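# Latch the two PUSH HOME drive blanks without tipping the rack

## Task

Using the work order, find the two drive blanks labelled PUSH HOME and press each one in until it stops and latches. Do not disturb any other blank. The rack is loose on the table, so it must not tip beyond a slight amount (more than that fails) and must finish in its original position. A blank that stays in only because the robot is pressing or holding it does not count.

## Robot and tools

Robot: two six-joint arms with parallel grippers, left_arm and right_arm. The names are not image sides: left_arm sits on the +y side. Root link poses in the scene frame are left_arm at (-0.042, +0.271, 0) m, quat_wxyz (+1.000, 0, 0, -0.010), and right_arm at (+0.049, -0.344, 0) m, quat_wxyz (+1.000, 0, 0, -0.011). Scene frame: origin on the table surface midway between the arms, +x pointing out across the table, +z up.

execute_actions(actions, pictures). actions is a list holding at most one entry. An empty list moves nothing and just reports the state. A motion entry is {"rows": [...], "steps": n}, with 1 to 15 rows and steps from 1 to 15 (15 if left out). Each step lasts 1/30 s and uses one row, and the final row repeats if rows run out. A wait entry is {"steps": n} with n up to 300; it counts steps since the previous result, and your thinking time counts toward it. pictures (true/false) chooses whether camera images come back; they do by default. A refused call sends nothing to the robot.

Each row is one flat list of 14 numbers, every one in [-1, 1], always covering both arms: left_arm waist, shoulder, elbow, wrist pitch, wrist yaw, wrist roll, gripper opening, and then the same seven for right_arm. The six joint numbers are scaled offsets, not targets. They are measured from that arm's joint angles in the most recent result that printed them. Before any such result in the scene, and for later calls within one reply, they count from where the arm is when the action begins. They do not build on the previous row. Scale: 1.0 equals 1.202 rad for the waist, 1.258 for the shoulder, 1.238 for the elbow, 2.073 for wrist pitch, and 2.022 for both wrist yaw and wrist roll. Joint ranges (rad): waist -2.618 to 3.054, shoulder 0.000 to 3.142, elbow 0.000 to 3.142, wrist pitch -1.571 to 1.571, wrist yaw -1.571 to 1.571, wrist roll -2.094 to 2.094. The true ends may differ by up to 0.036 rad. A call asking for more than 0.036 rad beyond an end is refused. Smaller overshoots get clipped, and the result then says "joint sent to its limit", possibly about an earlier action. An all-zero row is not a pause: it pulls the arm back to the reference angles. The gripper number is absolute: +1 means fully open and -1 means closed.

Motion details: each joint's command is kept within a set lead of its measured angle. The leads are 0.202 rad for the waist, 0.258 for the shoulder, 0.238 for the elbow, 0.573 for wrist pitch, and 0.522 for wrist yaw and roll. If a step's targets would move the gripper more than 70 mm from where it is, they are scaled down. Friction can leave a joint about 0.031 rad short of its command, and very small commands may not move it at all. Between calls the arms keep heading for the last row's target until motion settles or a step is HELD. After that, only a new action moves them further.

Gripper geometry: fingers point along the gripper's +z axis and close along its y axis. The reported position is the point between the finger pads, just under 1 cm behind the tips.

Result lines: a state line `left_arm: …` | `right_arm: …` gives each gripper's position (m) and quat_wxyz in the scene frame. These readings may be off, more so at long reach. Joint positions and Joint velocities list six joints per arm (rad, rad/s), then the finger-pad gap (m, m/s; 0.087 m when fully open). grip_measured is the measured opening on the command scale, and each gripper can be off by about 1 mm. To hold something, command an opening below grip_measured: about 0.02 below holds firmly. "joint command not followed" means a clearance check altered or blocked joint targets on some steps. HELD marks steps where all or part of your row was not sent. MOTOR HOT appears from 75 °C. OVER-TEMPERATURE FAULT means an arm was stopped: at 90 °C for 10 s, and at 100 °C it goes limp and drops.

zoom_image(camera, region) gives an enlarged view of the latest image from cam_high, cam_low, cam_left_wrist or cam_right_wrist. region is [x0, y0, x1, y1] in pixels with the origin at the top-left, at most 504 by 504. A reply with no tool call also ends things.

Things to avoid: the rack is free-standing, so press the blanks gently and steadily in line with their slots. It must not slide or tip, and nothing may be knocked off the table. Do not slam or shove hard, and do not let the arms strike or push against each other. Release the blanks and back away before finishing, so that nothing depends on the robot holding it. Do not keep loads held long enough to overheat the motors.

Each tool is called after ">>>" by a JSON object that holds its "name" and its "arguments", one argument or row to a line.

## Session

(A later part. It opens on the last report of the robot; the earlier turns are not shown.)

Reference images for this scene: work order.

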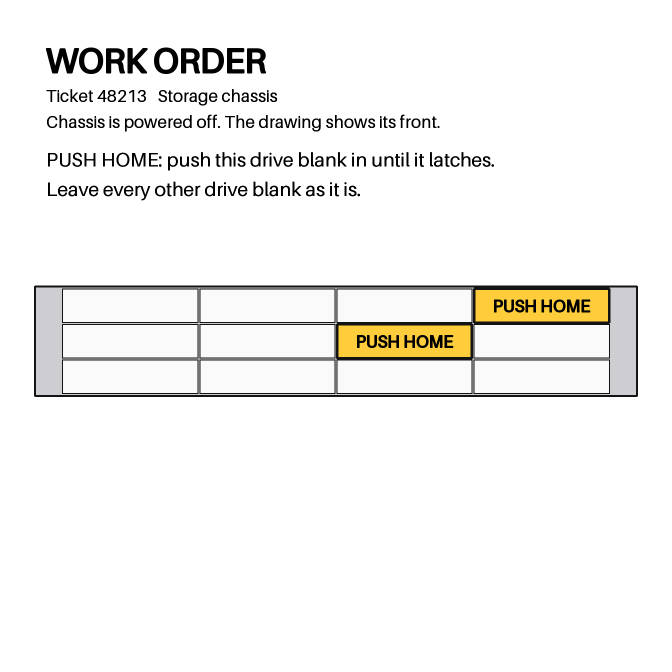

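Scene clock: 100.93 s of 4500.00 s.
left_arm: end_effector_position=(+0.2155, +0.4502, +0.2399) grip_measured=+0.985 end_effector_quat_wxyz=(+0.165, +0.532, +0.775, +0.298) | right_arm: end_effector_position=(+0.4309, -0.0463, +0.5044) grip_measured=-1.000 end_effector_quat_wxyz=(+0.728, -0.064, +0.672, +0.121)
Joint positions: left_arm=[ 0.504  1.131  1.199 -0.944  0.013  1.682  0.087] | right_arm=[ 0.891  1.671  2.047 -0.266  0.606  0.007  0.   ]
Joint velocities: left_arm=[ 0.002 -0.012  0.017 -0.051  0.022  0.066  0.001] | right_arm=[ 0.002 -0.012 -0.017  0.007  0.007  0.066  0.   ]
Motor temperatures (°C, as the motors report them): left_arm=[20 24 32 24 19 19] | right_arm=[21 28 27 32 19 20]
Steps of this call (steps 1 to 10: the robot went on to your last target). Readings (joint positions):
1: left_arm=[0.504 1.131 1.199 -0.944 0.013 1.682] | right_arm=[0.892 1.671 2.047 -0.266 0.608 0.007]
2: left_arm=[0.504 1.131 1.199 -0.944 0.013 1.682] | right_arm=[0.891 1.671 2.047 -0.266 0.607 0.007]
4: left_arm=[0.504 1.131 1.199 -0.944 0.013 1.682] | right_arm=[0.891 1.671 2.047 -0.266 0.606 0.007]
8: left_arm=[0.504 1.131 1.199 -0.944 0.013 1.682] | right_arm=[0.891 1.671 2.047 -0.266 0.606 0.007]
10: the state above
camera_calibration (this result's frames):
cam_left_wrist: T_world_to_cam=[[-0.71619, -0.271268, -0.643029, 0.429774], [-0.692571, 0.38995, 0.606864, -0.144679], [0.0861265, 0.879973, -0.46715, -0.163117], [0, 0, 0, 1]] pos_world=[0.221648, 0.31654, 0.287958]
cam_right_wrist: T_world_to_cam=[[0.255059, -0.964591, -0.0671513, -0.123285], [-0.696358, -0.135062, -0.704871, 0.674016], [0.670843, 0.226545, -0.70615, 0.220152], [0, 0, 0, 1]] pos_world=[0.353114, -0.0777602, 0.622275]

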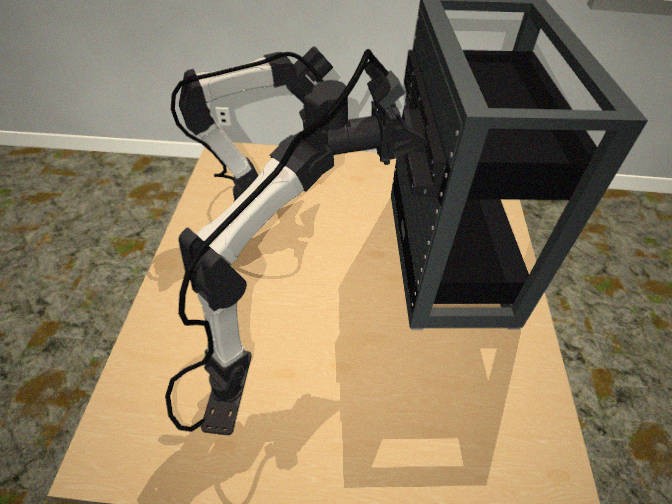

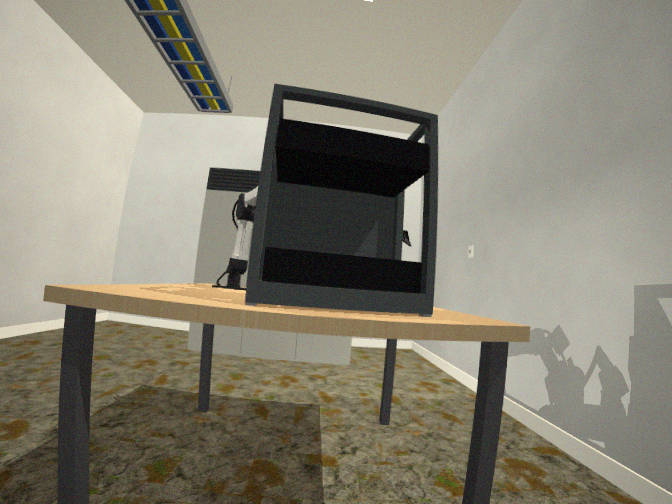

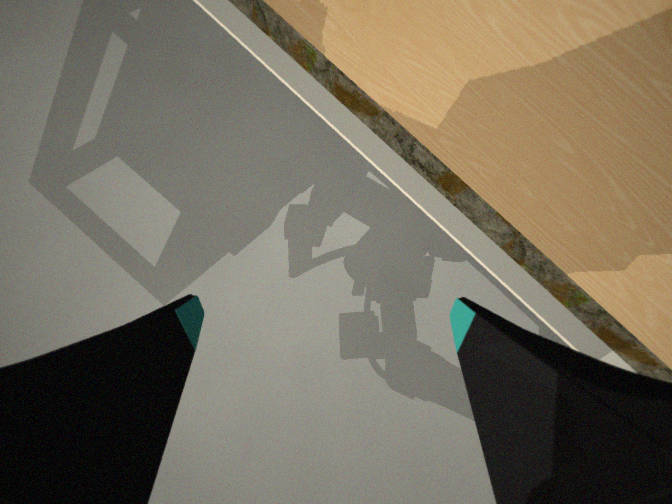

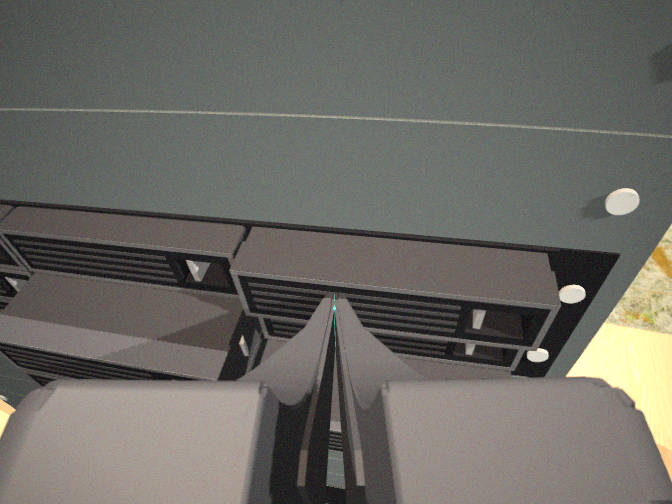

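>>> {"name": "execute_actions", "arguments": {
  "actions": []
}}

Scene clock: 113.10 s of 4500.00 s.
left_arm: end_effector_position=(+0.2155, +0.4502, +0.2399) grip_measured=+0.985 end_effector_quat_wxyz=(+0.165, +0.532, +0.775, +0.298) | right_arm: end_effector_position=(+0.4309, -0.0463, +0.5044) grip_measured=-1.000 end_effector_quat_wxyz=(+0.728, -0.064, +0.672, +0.121)
Joint positions: left_arm=[ 0.504  1.131  1.199 -0.944  0.013  1.682  0.087] | right_arm=[ 0.891  1.671  2.047 -0.266  0.606  0.007  0.   ]
Joint velocities: left_arm=[ 0.012  0.002 -0.002 -0.007 -0.11   0.066  0.   ] | right_arm=[ 0.002 -0.002  0.012  0.007  0.007 -0.051  0.   ]
Motor temperatures (°C, as the motors report them): left_arm=[20 24 32 24 19 19] | right_arm=[21 27 27 32 19 20]
Steps of this call (steps 1 to 15: the robot went on to your last target; steps 16 to 90: nothing new was sent; then 9.17 s passed at rest). Readings (joint positions):
1: left_arm=[0.504 1.131 1.199 -0.944 0.013 1.682] | right_arm=[0.891 1.671 2.047 -0.266 0.606 0.007]
2: left_arm=[0.504 1.131 1.199 -0.944 0.013 1.682] | right_arm=[0.891 1.671 2.047 -0.266 0.606 0.007]
4: left_arm=[0.504 1.131 1.199 -0.944 0.013 1.682] | right_arm=[0.891 1.671 2.047 -0.266 0.606 0.007]
8: left_arm=[0.504 1.131 1.199 -0.944 0.013 1.682] | right_arm=[0.891 1.671 2.047 -0.266 0.606 0.007]
90: the state above
All arms were judged still, so your last target was given up. Only a new action makes them travel on or press farther. Fingers that are still opening or closing keep moving.
camera_calibration (this result's frames):
cam_left_wrist: T_world_to_cam=[[-0.71619, -0.271268, -0.643029, 0.429774], [-0.692571, 0.38995, 0.606864, -0.144679], [0.0861265, 0.879973, -0.46715, -0.163117], [0, 0, 0, 1]] pos_world=[0.221648, 0.31654, 0.287958]
cam_right_wrist: T_world_to_cam=[[0.255059, -0.964591, -0.0671513, -0.123285], [-0.696358, -0.135062, -0.704871, 0.674016], [0.670843, 0.226545, -0.70615, 0.220152], [0, 0, 0, 1]] pos_world=[0.353114, -0.0777602, 0.622275]

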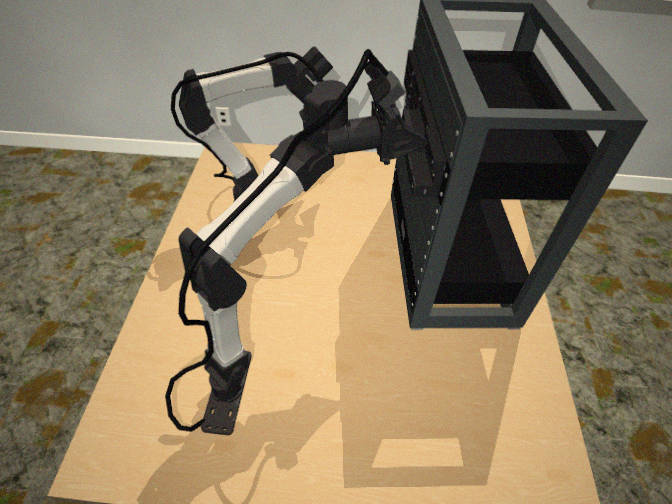

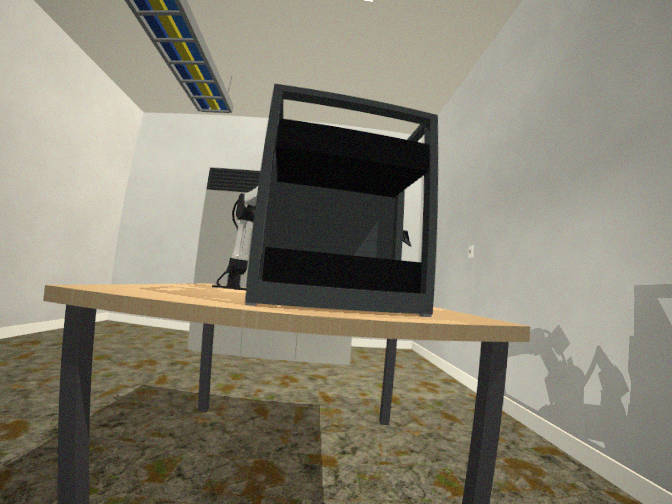

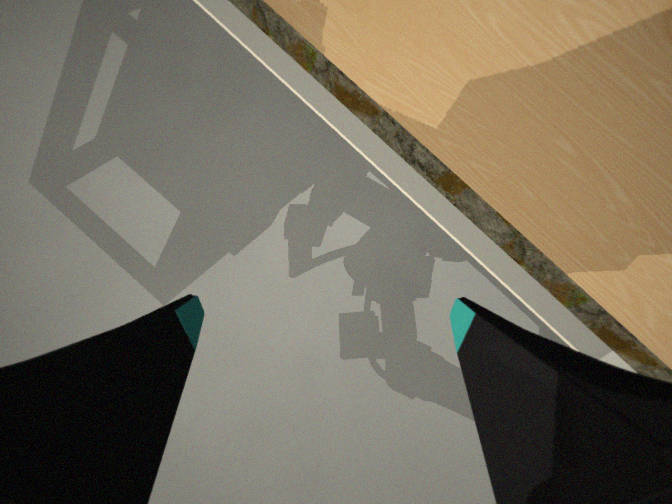

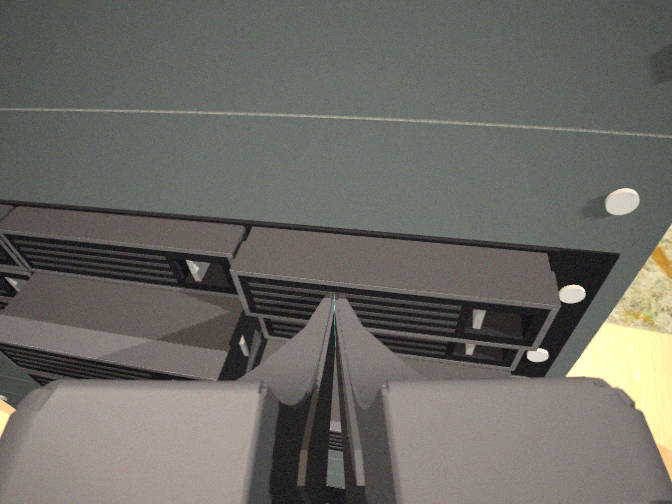

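>>> {"name": "execute_actions", "arguments": {
  "actions": [
    {"rows":[[0,0,0,0,0,0,1,-0.01,0.01,0.002,0,0,0,-1],[0,0,0,0,0,0,1,-0.02,0.02,0.004,0,0,0,-1],[0,0,0,0,0,0,1,-0.03,0.03,0.006,0,0,0,-1],[0,0,0,0,0,0,1,-0.038,0.038,0.008,0,0,0,-1],[0,0,0,0,0,0,1,-0.045,0.045,0.01,0,0,0,-1],[0,0,0,0,0,0,1,-0.052,0.052,0.012,0,0,0,-1],[0,0,0,0,0,0,1,-0.058,0.058,0.014,0,0,0,-1],[0,0,0,0,0,0,1,-0.064,0.064,0.016,0,0,0,-1],[0,0,0,0,0,0,1,-0.07,0.07,0.018,0,0,0,-1],[0,0,0,0,0,0,1,-0.075,0.075,0.02,0,0,0,-1]],"steps":15}
  ]
}}

Scene clock: 118.30 s of 4500.00 s.
left_arm: end_effector_position=(+0.2155, +0.4502, +0.2399) grip_measured=+0.985 end_effector_quat_wxyz=(+0.165, +0.532, +0.775, +0.298) | right_arm: end_effector_position=(+0.4395, -0.0453, +0.5038) grip_measured=-1.000 end_effector_quat_wxyz=(+0.727, -0.069, +0.671, +0.128)
Joint positions: left_arm=[ 0.504  1.131  1.199 -0.944  0.013  1.682  0.087] | right_arm=[ 0.865  1.691  2.069 -0.273  0.564  0.015  0.   ]
Joint velocities: left_arm=[ 0.007  0.007 -0.007 -0.081 -0.007 -0.081 -0.001] | right_arm=[ 0.002  0.022  0.007 -0.007 -0.007  0.037  0.   ]
Motor temperatures (°C, as the motors report them): left_arm=[20 24 32 24 19 19] | right_arm=[21 27 28 32 19 20]
Steps of this call (steps 1 to 90: nothing new was sent; then 1.70 s passed at rest; steps 91 to 105: all 15 steps of this action). Readings (joint positions):
91: left_arm=[0.504 1.131 1.199 -0.944 0.013 1.682] | right_arm=[0.892 1.671 2.047 -0.266 0.604 0.007]
92: left_arm=[0.504 1.131 1.199 -0.944 0.013 1.682] | right_arm=[0.892 1.671 2.047 -0.266 0.603 0.007]
94: left_arm=[0.504 1.131 1.199 -0.944 0.013 1.682] | right_arm=[0.890 1.671 2.047 -0.266 0.600 0.007]
98: left_arm=[0.504 1.131 1.199 -0.944 0.013 1.682] | right_arm=[0.871 1.687 2.058 -0.260 0.579 0.011]
105: the state above
camera_calibration (this result's frames):
cam_left_wrist: T_world_to_cam=[[-0.71619, -0.271268, -0.643029, 0.429774], [-0.692571, 0.38995, 0.606864, -0.144679], [0.0861265, 0.879973, -0.46715, -0.163117], [0, 0, 0, 1]] pos_world=[0.221648, 0.31654, 0.287958]
cam_right_wrist: T_world_to_cam=[[0.27155, -0.959961, -0.0688122, -0.130658], [-0.695121, -0.146178, -0.703874, 0.678154], [0.665633, 0.23897, -0.706984, 0.217041], [0, 0, 0, 1]] pos_world=[0.36241, -0.0781617, 0.621788]

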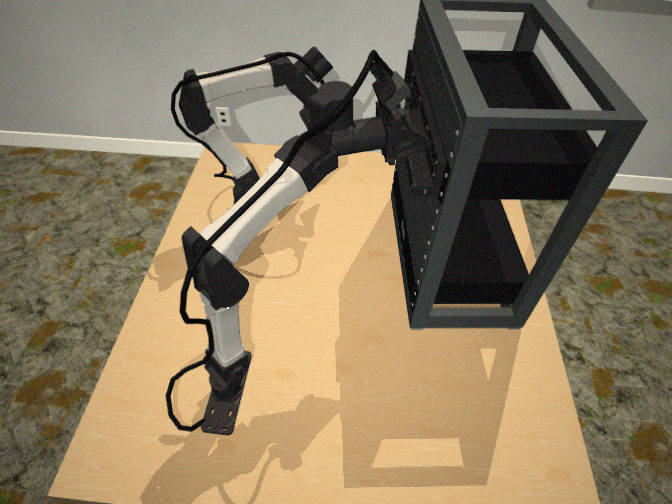

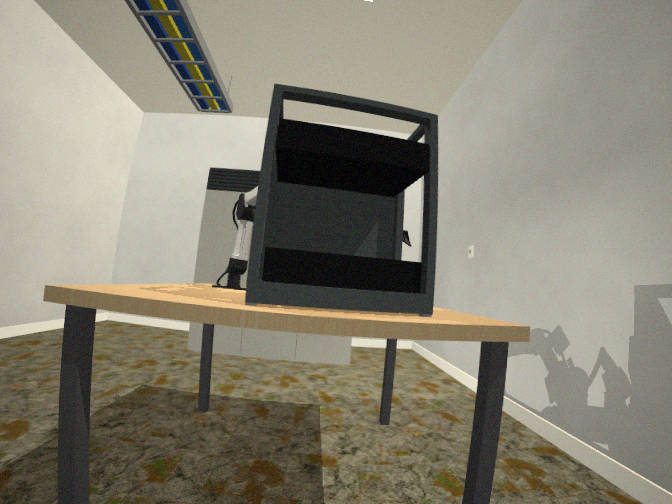

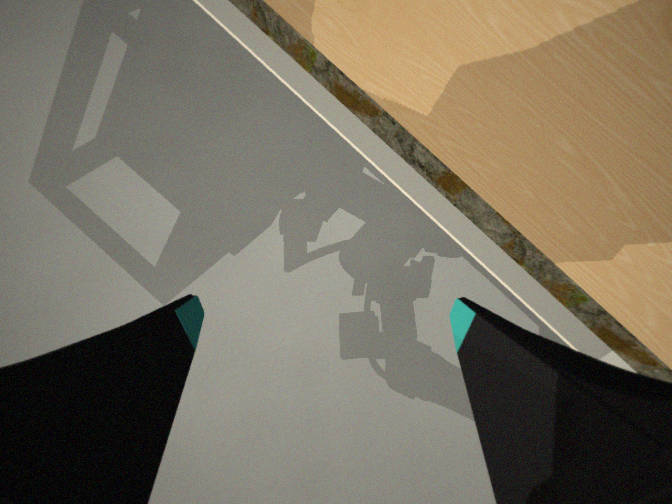

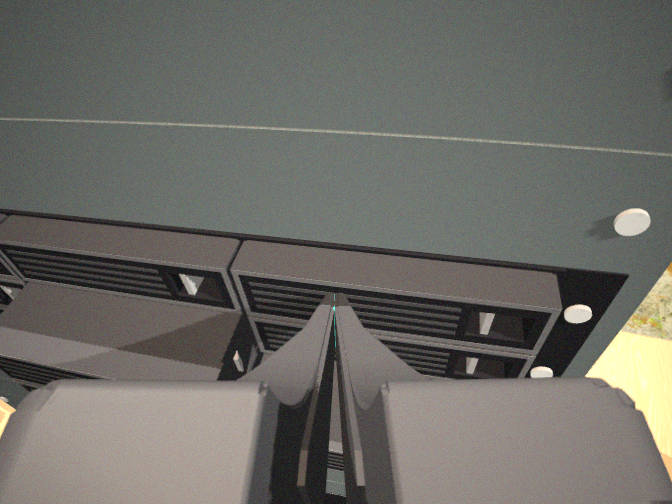

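>>> {"name": "execute_actions", "arguments": {
  "actions": [
    {"rows":[[0,0,0,0,0,0,1,-0.04,0.04,0.0,0,0,0,-1],[0,0,0,0,0,0,1,-0.02,0.02,0,0,0.005,0,-1],[0,0,0,0,0,0,1,0,-0.005,-0.003,0,0.01,0,-1],[0,0,0,0,0,0,1,0.02,-0.025,-0.008,0,0.016,0,-1],[0,0,0,0,0,0,1,0.035,-0.04,-0.016,-0.002,0.022,0,-1],[0,0,0,0,0,0,1,0.05,-0.05,-0.025,-0.004,0.029,0,-1],[0,0,0,0,0,0,1,0.065,-0.06,-0.034,-0.006,0.036,0,-1],[0,0,0,0,0,0,1,0.08,-0.07,-0.043,-0.008,0.043,0,-1],[0,0,0,0,0,0,1,0.095,-0.08,-0.052,-0.01,0.05,0,-1],[0,0,0,0,0,0,1,0.11,-0.09,-0.06,-0.012,0.056,0,-1],[0,0,0,0,0,0,1,0.122,-0.099,-0.068,-0.014,0.062,0,-1],[0,0,0,0,0,0,1,0.132,-0.106,-0.074,-0.016,0.066,0,-1],[0,0,0,0,0,0,1,0.14,-0.112,-0.078,-0.018,0.07,0,-1]],"steps":15}
  ],
  "pictures": false
}}

>>> {"name": "execute_actions", "arguments": {
  "actions": [
    {"steps":10}
  ]
}}

Scene clock: 144.13 s of 4500.00 s.
left_arm: end_effector_position=(+0.2155, +0.4502, +0.2399) grip_measured=+0.985 end_effector_quat_wxyz=(+0.165, +0.532, +0.775, +0.298) | right_arm: end_effector_position=(+0.3718, -0.0357, +0.5228) grip_measured=-1.000 end_effector_quat_wxyz=(+0.728, -0.077, +0.662, +0.162)
Joint positions: left_arm=[ 0.504  1.131  1.199 -0.944  0.013  1.682  0.087] | right_arm=[ 1.028  1.568  1.997 -0.287  0.667  0.016  0.   ]
Joint velocities: left_arm=[ 0.007 -0.012 -0.007 -0.081  0.007 -0.037 -0.001] | right_arm=[ 0.129 -0.168 -0.002 -0.051  0.183 -0.081  0.   ]
Motor temperatures (°C, as the motors report them): left_arm=[20 24 32 24 19 19] | right_arm=[22 25 27 33 19 20]
Steps of this call (steps 1 to 15: the robot went on to your last target; steps 16 to 90: nothing new was sent; then 22.33 s passed at rest; steps 91 to 105: all 15 steps of this action). Readings (joint positions):
91: left_arm=[0.504 1.131 1.199 -0.944 0.013 1.682] | right_arm=[0.865 1.691 2.070 -0.276 0.559 0.015]
92: left_arm=[0.504 1.131 1.199 -0.944 0.013 1.682] | right_arm=[0.865 1.689 2.070 -0.276 0.558 0.016]
94: left_arm=[0.504 1.131 1.199 -0.944 0.013 1.682] | right_arm=[0.871 1.685 2.070 -0.276 0.564 0.016]
98: left_arm=[0.504 1.131 1.199 -0.944 0.013 1.682] | right_arm=[0.916 1.655 2.046 -0.278 0.601 0.016]
105: the state above

Scene clock: 144.47 s of 4500.00 s.
left_arm: end_effector_position=(+0.2155, +0.4502, +0.2399) grip_measured=+0.985 end_effector_quat_wxyz=(+0.165, +0.532, +0.775, +0.298) | right_arm: end_effector_position=(+0.3711, -0.0424, +0.5231) grip_measured=-1.000 end_effector_quat_wxyz=(+0.728, -0.068, +0.664, +0.154)
Joint positions: left_arm=[ 0.504  1.131  1.199 -0.944  0.013  1.682  0.087] | right_arm=[ 1.03   1.559  1.992 -0.292  0.695  0.016  0.   ]
Joint velocities: left_arm=[-0.007  0.007 -0.002 -0.022  0.081 -0.051  0.001] | right_arm=[ 0.002 -0.007 -0.012 -0.095 -0.066 -0.037  0.   ]
Motor temperatures (°C, as the motors report them): left_arm=[20 24 32 24 19 19] | right_arm=[22 25 27 33 19 20]
Steps of this call (steps 1 to 10: the robot went on to your last target). Readings (joint positions):
1: left_arm=[0.504 1.131 1.199 -0.944 0.013 1.682] | right_arm=[1.030 1.563 1.997 -0.287 0.672 0.016]
2: left_arm=[0.504 1.131 1.199 -0.944 0.013 1.682] | right_arm=[1.030 1.560 1.997 -0.287 0.678 0.016]
4: left_arm=[0.504 1.131 1.199 -0.944 0.013 1.682] | right_arm=[1.030 1.559 1.997 -0.287 0.686 0.016]
8: left_arm=[0.504 1.131 1.199 -0.944 0.013 1.682] | right_arm=[1.030 1.559 1.994 -0.290 0.693 0.016]
10: the state above
camera_calibration (this result's frames):
cam_left_wrist: T_world_to_cam=[[-0.71619, -0.271268, -0.643029, 0.429774], [-0.692571, 0.38995, 0.606864, -0.144679], [0.0861265, 0.879973, -0.46715, -0.163117], [0, 0, 0, 1]] pos_world=[0.221648, 0.31654, 0.287958]
cam_right_wrist: T_world_to_cam=[[0.30602, -0.946357, -0.103728, -0.101957], [-0.683832, -0.142699, -0.715549, 0.646663], [0.662363, 0.289905, -0.690818, 0.270488], [0, 0, 0, 1]] pos_world=[0.294248, -0.0826256, 0.639001]

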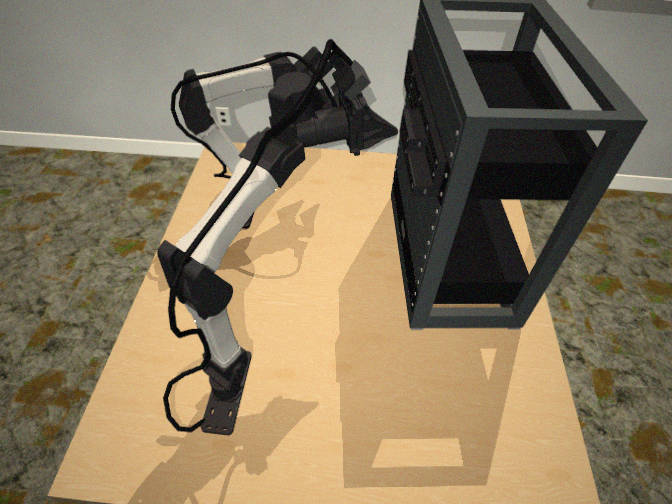

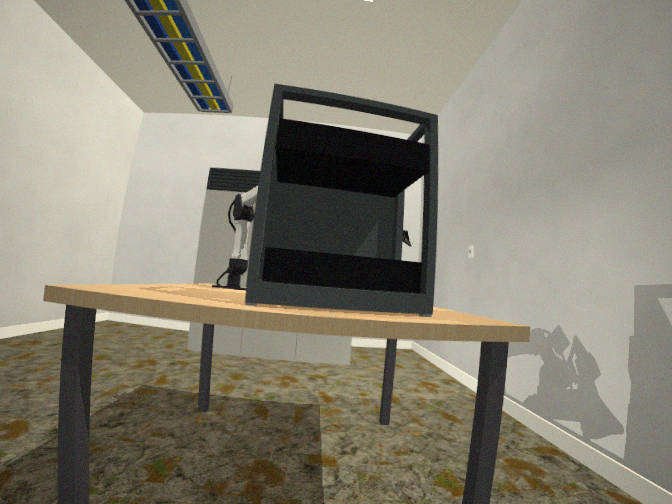

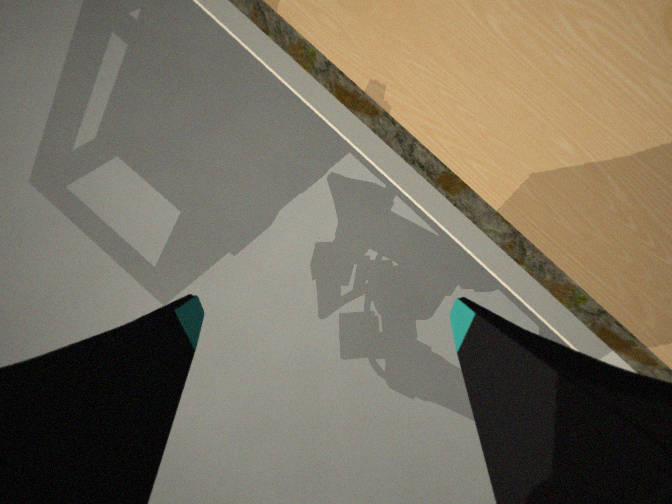

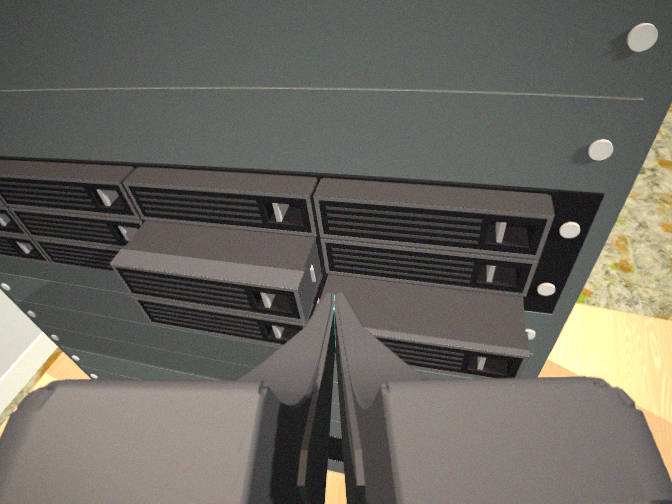

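>>> {"name": "execute_actions", "arguments": {
  "actions": [
    {"rows":[[0,0,0,0,0,0,1,0.005,0.015,0.008,0,-0.002,0,-1],[0,0,0,0,0,0,1,0.01,0.03,0.016,0,-0.004,0,-1],[0,0,0,0,0,0,1,0.015,0.046,0.025,0,-0.007,0,-1],[0,0,0,0,0,0,1,0.02,0.062,0.034,0,-0.01,0,-1],[0,0,0,0,0,0,1,0.025,0.078,0.043,0,-0.012,0,-1],[0,0,0,0,0,0,1,0.03,0.094,0.052,0,-0.014,0,-1],[0,0,0,0,0,0,1,0.035,0.11,0.061,0,-0.016,0,-1],[0,0,0,0,0,0,1,0.04,0.126,0.07,0,-0.018,0,-1],[0,0,0,0,0,0,1,0.044,0.142,0.078,0,-0.02,0,-1],[0,0,0,0,0,0,1,0.048,0.156,0.086,0,-0.022,0,-1],[0,0,0,0,0,0,1,0.051,0.169,0.092,0,-0.024,0,-1],[0,0,0,0,0,0,1,0.053,0.18,0.097,0,-0.026,0,-1],[0,0,0,0,0,0,1,0.055,0.188,0.101,0,-0.028,0,-1]],"steps":15}
  ],
  "pictures": false
}}

>>> {"name": "execute_actions", "arguments": {
  "actions": [
    {"steps":12}
  ]
}}

Scene clock: 160.27 s of 4500.00 s.
left_arm: end_effector_position=(+0.2155, +0.4502, +0.2399) grip_measured=+0.985 end_effector_quat_wxyz=(+0.165, +0.532, +0.775, +0.298) | right_arm: end_effector_position=(+0.3860, +0.0474, +0.4644) grip_measured=-1.000 end_effector_quat_wxyz=(+0.695, -0.135, +0.689, +0.155)
Joint positions: left_arm=[ 0.504  1.131  1.199 -0.944  0.013  1.682  0.087] | right_arm=[ 1.089  1.783  2.089 -0.29   0.654  0.016  0.   ]
Joint velocities: left_arm=[-0.007 -0.007  0.022  0.007 -0.066  0.066 -0.   ] | right_arm=[ 0.022  0.315 -0.007 -0.139 -0.139 -0.037  0.   ]
Motor temperatures (°C, as the motors report them): left_arm=[20 24 32 24 19 19] | right_arm=[22 27 27 33 19 20]
Steps of this call (steps 1 to 30: the robot went on to your last target; steps 31 to 90: nothing new was sent; then 12.30 s passed at rest; steps 91 to 105: all 15 steps of this action). Readings (joint positions):
91: left_arm=[0.504 1.131 1.199 -0.944 0.013 1.682] | right_arm=[1.030 1.559 1.992 -0.294 0.698 0.016]
92: left_arm=[0.504 1.131 1.199 -0.944 0.013 1.682] | right_arm=[1.030 1.560 1.992 -0.293 0.697 0.016]
94: left_arm=[0.504 1.131 1.199 -0.944 0.013 1.682] | right_arm=[1.034 1.575 2.006 -0.293 0.696 0.016]
98: left_arm=[0.504 1.131 1.199 -0.944 0.013 1.682] | right_arm=[1.057 1.644 2.052 -0.289 0.685 0.016]
105: the state above

Scene clock: 160.67 s of 4500.00 s.
left_arm: end_effector_position=(+0.2155, +0.4502, +0.2399) grip_measured=+0.985 end_effector_quat_wxyz=(+0.165, +0.532, +0.775, +0.298) | right_arm: end_effector_position=(+0.3869, +0.0531, +0.4592) grip_measured=-1.000 end_effector_quat_wxyz=(+0.691, -0.142, +0.692, +0.154)
Joint positions: left_arm=[ 0.504  1.131  1.199 -0.944  0.013  1.682  0.087] | right_arm=[ 1.09   1.8    2.1   -0.298  0.646  0.016  0.   ]
Joint velocities: left_arm=[ 0.012  0.002 -0.022 -0.007 -0.066  0.066 -0.001] | right_arm=[ 0.007 -0.017 -0.002  0.022 -0.022  0.022  0.   ]
Motor temperatures (°C, as the motors report them): left_arm=[20 24 32 24 19 19] | right_arm=[22 27 27 33 19 20]
Steps of this call (steps 1 to 12: the robot went on to your last target). Readings (joint positions):
1: left_arm=[0.504 1.131 1.199 -0.944 0.013 1.682] | right_arm=[1.090 1.792 2.089 -0.293 0.651 0.016]
2: left_arm=[0.504 1.131 1.199 -0.944 0.013 1.682] | right_arm=[1.090 1.798 2.089 -0.296 0.649 0.016]
4: left_arm=[0.504 1.131 1.199 -0.944 0.013 1.682] | right_arm=[1.090 1.800 2.089 -0.298 0.647 0.016]
8: left_arm=[0.504 1.131 1.199 -0.944 0.013 1.682] | right_arm=[1.090 1.800 2.099 -0.298 0.647 0.016]
12: the state above
camera_calibration (this result's frames):
cam_left_wrist: T_world_to_cam=[[-0.71619, -0.271268, -0.643029, 0.429774], [-0.692571, 0.38995, 0.606864, -0.144679], [0.0861265, 0.879973, -0.46715, -0.163117], [0, 0, 0, 1]] pos_world=[0.221648, 0.31654, 0.287958]
cam_right_wrist: T_world_to_cam=[[0.402951, -0.915108, -0.0143806, -0.10327], [-0.705694, -0.300658, -0.641562, 0.608328], [0.582775, 0.268666, -0.766937, 0.255035], [0, 0, 0, 1]] pos_world=[0.322278, 0.019876, 0.58439]

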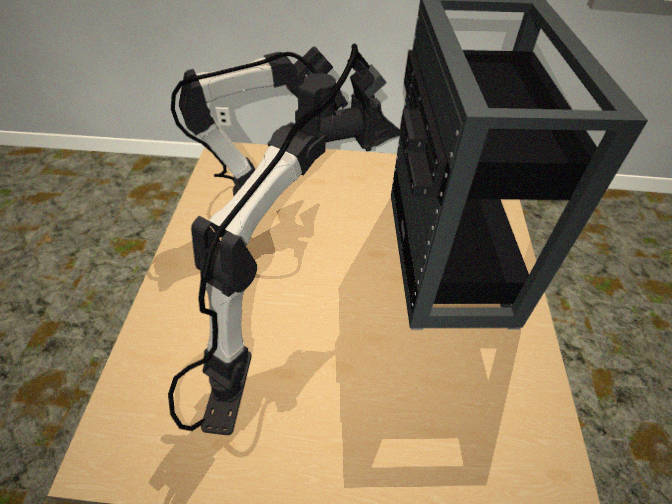

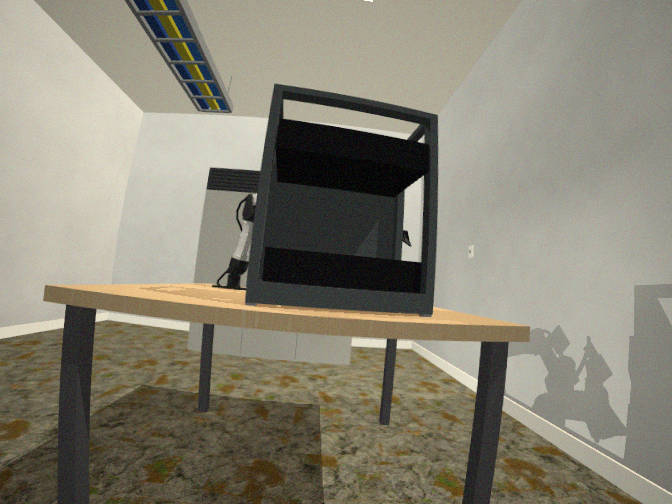

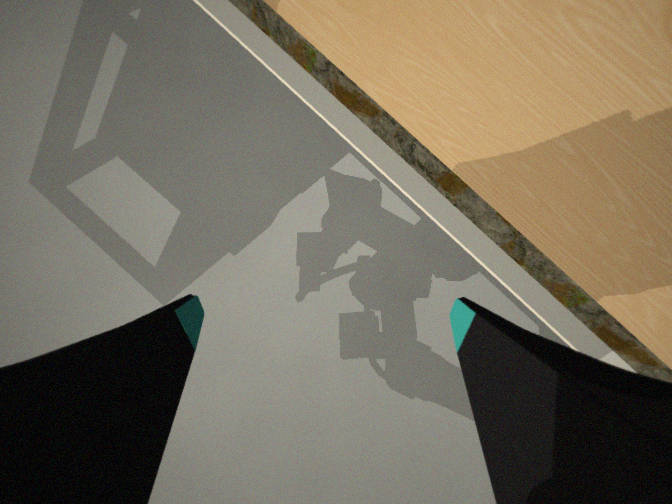

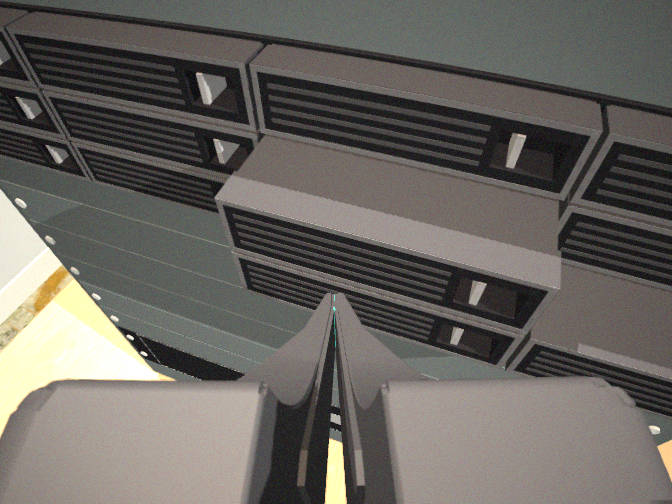

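>>> {"name": "execute_actions", "arguments": {
  "actions": [
    {"rows":[[0,0,0,0,0,0,1,0,0,0.008,0,0,0,-1],[0,0,0,0,0,0,1,0,0,0.016,0,0,0,-1],[0,0,0,0,0,0,1,-0.004,0,0.024,0,0,0,-1],[0,0,0,0,0,0,1,-0.01,0,0.032,0,0,0,-1],[0,0,0,0,0,0,1,-0.016,0,0.039,0,0,0,-1],[0,0,0,0,0,0,1,-0.022,0,0.045,0,0,0,-1],[0,0,0,0,0,0,1,-0.027,0,0.049,0,0,0,-1],[0,0,0,0,0,0,1,-0.032,0,0.049,0,0,0,-1]],"steps":15}
  ],
  "pictures": false
}}

>>> {"name": "execute_actions", "arguments": {
  "actions": [
    {"steps":8}
  ]
}}

Scene clock: 174.73 s of 4500.00 s.
left_arm: end_effector_position=(+0.2155, +0.4502, +0.2399) grip_measured=+0.985 end_effector_quat_wxyz=(+0.165, +0.532, +0.775, +0.298) | right_arm: end_effector_position=(+0.3947, +0.0410, +0.4780) grip_measured=-1.000 end_effector_quat_wxyz=(+0.702, -0.123, +0.683, +0.159)
Joint positions: left_arm=[ 0.504  1.131  1.199 -0.944  0.013  1.682  0.087] | right_arm=[ 1.064  1.8    2.144 -0.3    0.642  0.017  0.   ]
Joint velocities: left_arm=[-0.012 -0.027 -0.002 -0.037  0.022  0.022 -0.   ] | right_arm=[ 0.012  0.017  0.027  0.022 -0.007  0.007  0.   ]
Motor temperatures (°C, as the motors report them): left_arm=[20 24 32 24 19 19] | right_arm=[21 30 28 33 19 20]
Steps of this call (steps 1 to 30: the robot went on to your last target; steps 31 to 90: nothing new was sent; then 10.57 s passed at rest; steps 91 to 105: all 15 steps of this action). Readings (joint positions):
91: left_arm=[0.504 1.131 1.199 -0.944 0.013 1.682] | right_arm=[1.090 1.800 2.100 -0.298 0.646 0.016]
92: left_arm=[0.504 1.131 1.199 -0.944 0.013 1.682] | right_arm=[1.090 1.800 2.100 -0.298 0.646 0.016]
94: left_arm=[0.504 1.131 1.199 -0.944 0.013 1.682] | right_arm=[1.090 1.800 2.105 -0.298 0.646 0.016]
98: left_arm=[0.504 1.131 1.199 -0.944 0.013 1.682] | right_arm=[1.076 1.800 2.134 -0.298 0.646 0.016]
105: the state above

Scene clock: 175.00 s of 4500.00 s.
left_arm: end_effector_position=(+0.2155, +0.4502, +0.2399) grip_measured=+0.985 end_effector_quat_wxyz=(+0.165, +0.532, +0.775, +0.298) | right_arm: end_effector_position=(+0.3947, +0.0410, +0.4780) grip_measured=-1.000 end_effector_quat_wxyz=(+0.702, -0.123, +0.683, +0.159)
Joint positions: left_arm=[ 0.504  1.131  1.199 -0.944  0.013  1.682  0.087] | right_arm=[ 1.064  1.8    2.144 -0.3    0.642  0.017  0.   ]
Joint velocities: left_arm=[-0.017 -0.017 -0.012 -0.007  0.066  0.037  0.001] | right_arm=[-0.012 -0.007 -0.017  0.095  0.051 -0.051  0.   ]
Motor temperatures (°C, as the motors report them): left_arm=[20 24 32 24 19 19] | right_arm=[21 30 28 33 19 20]
Steps of this call (steps 1 to 8: the robot went on to your last target). Readings (joint positions):
1: left_arm=[0.504 1.131 1.199 -0.944 0.013 1.682] | right_arm=[1.064 1.800 2.144 -0.300 0.642 0.017]
2: left_arm=[0.504 1.131 1.199 -0.944 0.013 1.682] | right_arm=[1.064 1.800 2.144 -0.300 0.642 0.017]
4: left_arm=[0.504 1.131 1.199 -0.944 0.013 1.682] | right_arm=[1.064 1.800 2.144 -0.300 0.642 0.017]
8: the state above
camera_calibration (this result's frames):
cam_left_wrist: T_world_to_cam=[[-0.71619, -0.271268, -0.643029, 0.429774], [-0.692571, 0.38995, 0.606864, -0.144679], [0.0861265, 0.879973, -0.46715, -0.163117], [0, 0, 0, 1]] pos_world=[0.221648, 0.31654, 0.287958]
cam_right_wrist: T_world_to_cam=[[0.383222, -0.922714, -0.0417158, -0.0960766], [-0.698452, -0.259936, -0.666782, 0.629728], [0.604406, 0.284662, -0.744084, 0.248024], [0, 0, 0, 1]] pos_world=[0.326746, 0.0044349, 0.600434]

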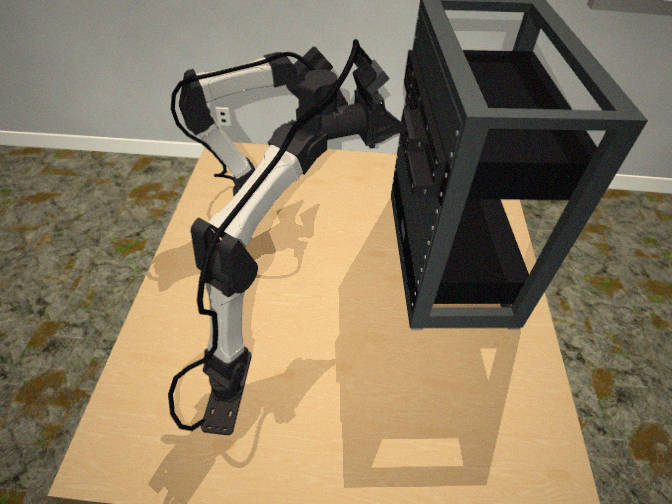

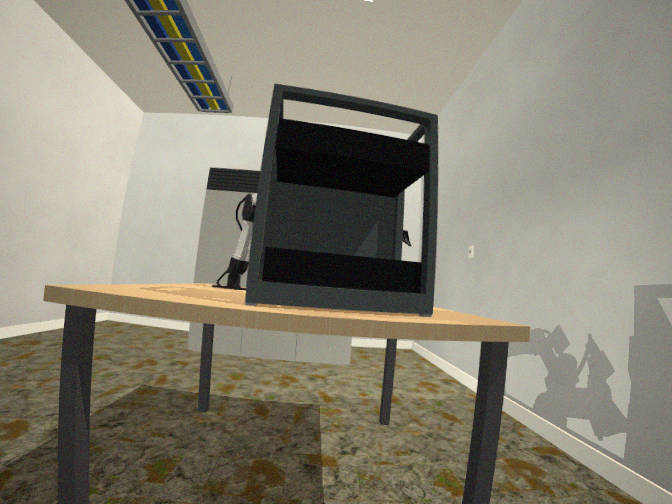

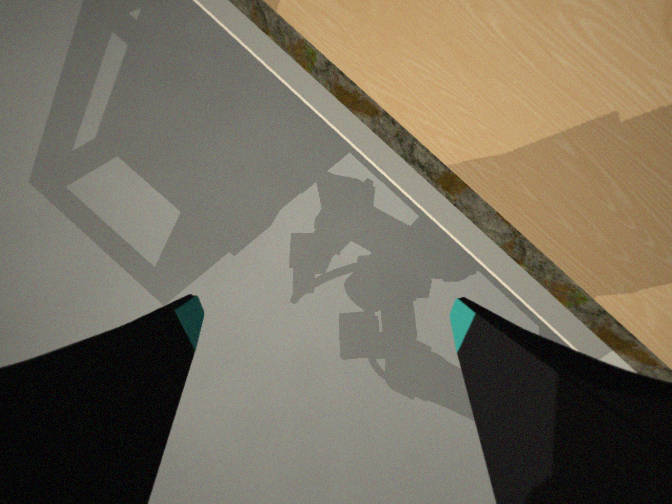

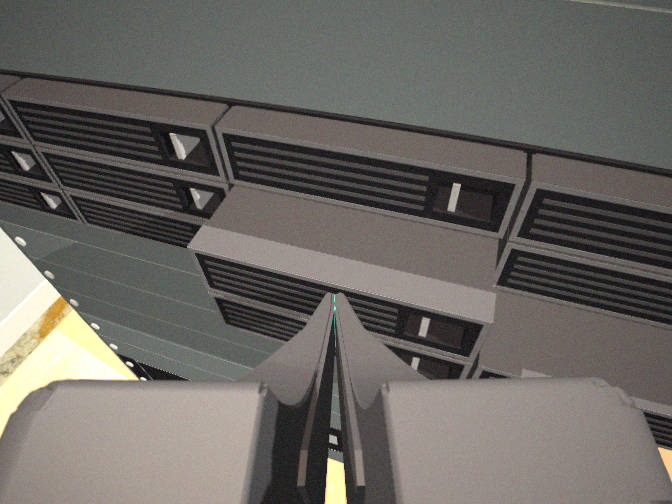

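>>> {"name": "execute_actions", "arguments": {
  "actions": [
    {"rows":[[0,0,0,0,0,0,1,-0.006,0.008,0.004,-0.001,-0.002,0,-1],[0,0,0,0,0,0,1,-0.012,0.016,0.008,-0.002,-0.004,0,-1],[0,0,0,0,0,0,1,-0.017,0.022,0.013,-0.003,-0.006,0,-1],[0,0,0,0,0,0,1,-0.022,0.027,0.018,-0.004,-0.008,0,-1],[0,0,0,0,0,0,1,-0.026,0.031,0.023,-0.005,-0.01,0,-1],[0,0,0,0,0,0,1,-0.03,0.035,0.028,-0.006,-0.012,0,-1],[0,0,0,0,0,0,1,-0.034,0.039,0.033,-0.007,-0.014,0,-1],[0,0,0,0,0,0,1,-0.038,0.043,0.038,-0.008,-0.016,0,-1],[0,0,0,0,0,0,1,-0.042,0.047,0.044,-0.009,-0.018,0,-1],[0,0,0,0,0,0,1,-0.046,0.051,0.05,-0.01,-0.02,0,-1],[0,0,0,0,0,0,1,-0.05,0.055,0.056,-0.01,-0.021,0,-1],[0,0,0,0,0,0,1,-0.054,0.058,0.061,-0.01,-0.022,0,-1]],"steps":15}
  ],
  "pictures": false
}}

>>> {"name": "execute_actions", "arguments": {
  "actions": [
    {"steps":10}
  ]
}}

Scene clock: 184.43 s of 4500.00 s.
left_arm: end_effector_position=(+0.2155, +0.4502, +0.2399) grip_measured=+0.985 end_effector_quat_wxyz=(+0.165, +0.532, +0.775, +0.298) | right_arm: end_effector_position=(+0.4073, +0.0417, +0.4784) grip_measured=-1.000 end_effector_quat_wxyz=(+0.699, -0.130, +0.684, +0.160)
Joint positions: left_arm=[ 0.504  1.131  1.199 -0.944  0.013  1.682  0.087] | right_arm=[ 1.031  1.836  2.203 -0.331  0.596  0.017  0.   ]
Joint velocities: left_arm=[ 0.002  0.002  0.007  0.007 -0.007  0.037  0.   ] | right_arm=[-0.032  0.012  0.022  0.007 -0.125 -0.007  0.   ]
Motor temperatures (°C, as the motors report them): left_arm=[20 24 33 24 19 19] | right_arm=[21 31 28 34 19 20]
Steps of this call (steps 1 to 15: the robot went on to your last target; steps 16 to 90: nothing new was sent; then 5.93 s passed at rest; steps 91 to 105: all 15 steps of this action). Readings (joint positions):
91: left_arm=[0.504 1.131 1.199 -0.944 0.013 1.682] | right_arm=[1.064 1.800 2.144 -0.300 0.642 0.017]
92: left_arm=[0.504 1.131 1.199 -0.944 0.013 1.682] | right_arm=[1.064 1.800 2.144 -0.300 0.642 0.017]
94: left_arm=[0.504 1.131 1.199 -0.944 0.013 1.682] | right_arm=[1.063 1.800 2.144 -0.300 0.640 0.017]
98: left_arm=[0.504 1.131 1.199 -0.944 0.013 1.682] | right_arm=[1.056 1.807 2.164 -0.320 0.625 0.017]
105: the state above

Scene clock: 184.77 s of 4500.00 s.
left_arm: end_effector_position=(+0.2155, +0.4502, +0.2399) grip_measured=+0.985 end_effector_quat_wxyz=(+0.165, +0.532, +0.775, +0.298) | right_arm: end_effector_position=(+0.4075, +0.0419, +0.4782) grip_measured=-1.000 end_effector_quat_wxyz=(+0.699, -0.131, +0.684, +0.161)
Joint positions: left_arm=[ 0.504  1.131  1.199 -0.944  0.013  1.682  0.087] | right_arm=[ 1.029  1.836  2.203 -0.333  0.592  0.017  0.   ]
Joint velocities: left_arm=[-0.007 -0.012 -0.012 -0.007 -0.022 -0.022  0.001] | right_arm=[ 0.012 -0.002 -0.002 -0.037 -0.007 -0.037  0.   ]
Motor temperatures (°C, as the motors report them): left_arm=[20 24 33 24 19 19] | right_arm=[21 31 28 34 19 20]
Steps of this call (steps 1 to 10: the robot went on to your last target). Readings (joint positions):
1: left_arm=[0.504 1.131 1.199 -0.944 0.013 1.682] | right_arm=[1.030 1.836 2.203 -0.332 0.594 0.017]
2: left_arm=[0.504 1.131 1.199 -0.944 0.013 1.682] | right_arm=[1.029 1.836 2.203 -0.332 0.593 0.017]
4: left_arm=[0.504 1.131 1.199 -0.944 0.013 1.682] | right_arm=[1.029 1.836 2.203 -0.332 0.593 0.017]
8: left_arm=[0.504 1.131 1.199 -0.944 0.013 1.682] | right_arm=[1.029 1.836 2.203 -0.333 0.592 0.017]
10: the state above
camera_calibration (this result's frames):
cam_left_wrist: T_world_to_cam=[[-0.71619, -0.271268, -0.643029, 0.429774], [-0.692571, 0.38995, 0.606864, -0.144679], [0.0861265, 0.879973, -0.46715, -0.163117], [0, 0, 0, 1]] pos_world=[0.221648, 0.31654, 0.287958]
cam_right_wrist: T_world_to_cam=[[0.397428, -0.917008, -0.0338706, -0.109877], [-0.696811, -0.277567, -0.661371, 0.636484], [0.597081, 0.286449, -0.749294, 0.2456], [0, 0, 0, 1]] pos_world=[0.340534, 0.0055565, 0.601257]

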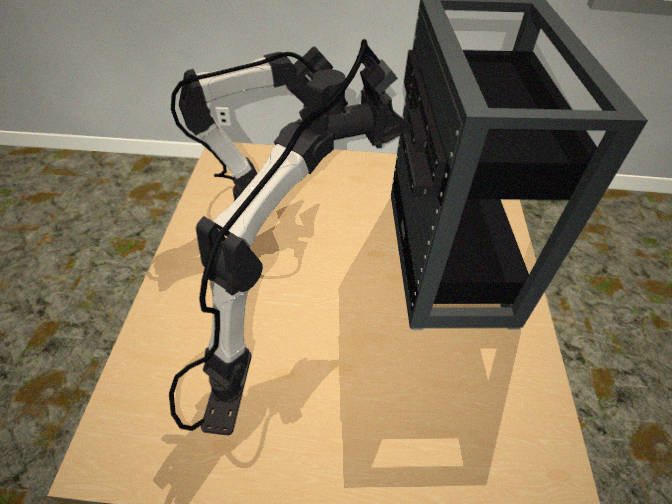

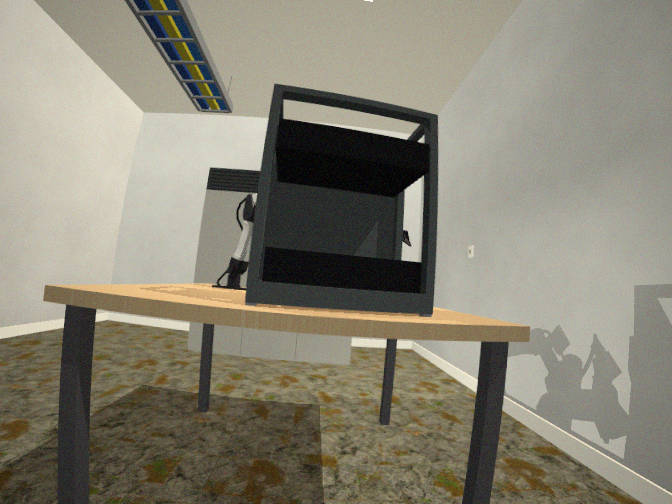

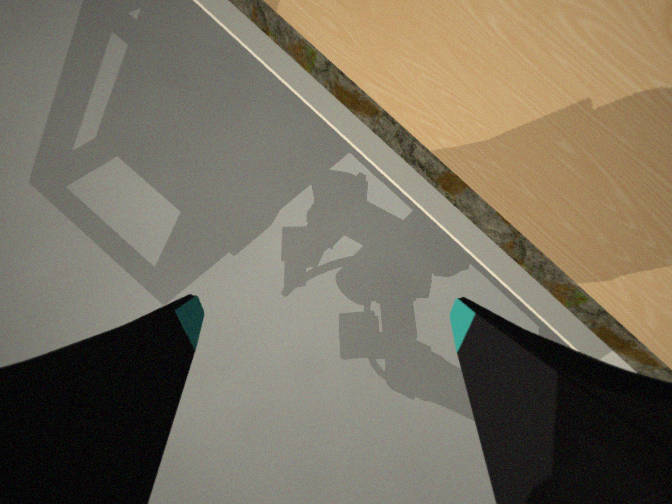

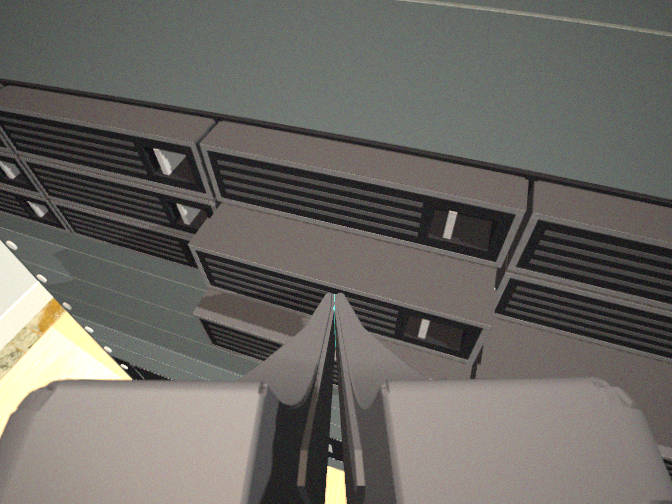

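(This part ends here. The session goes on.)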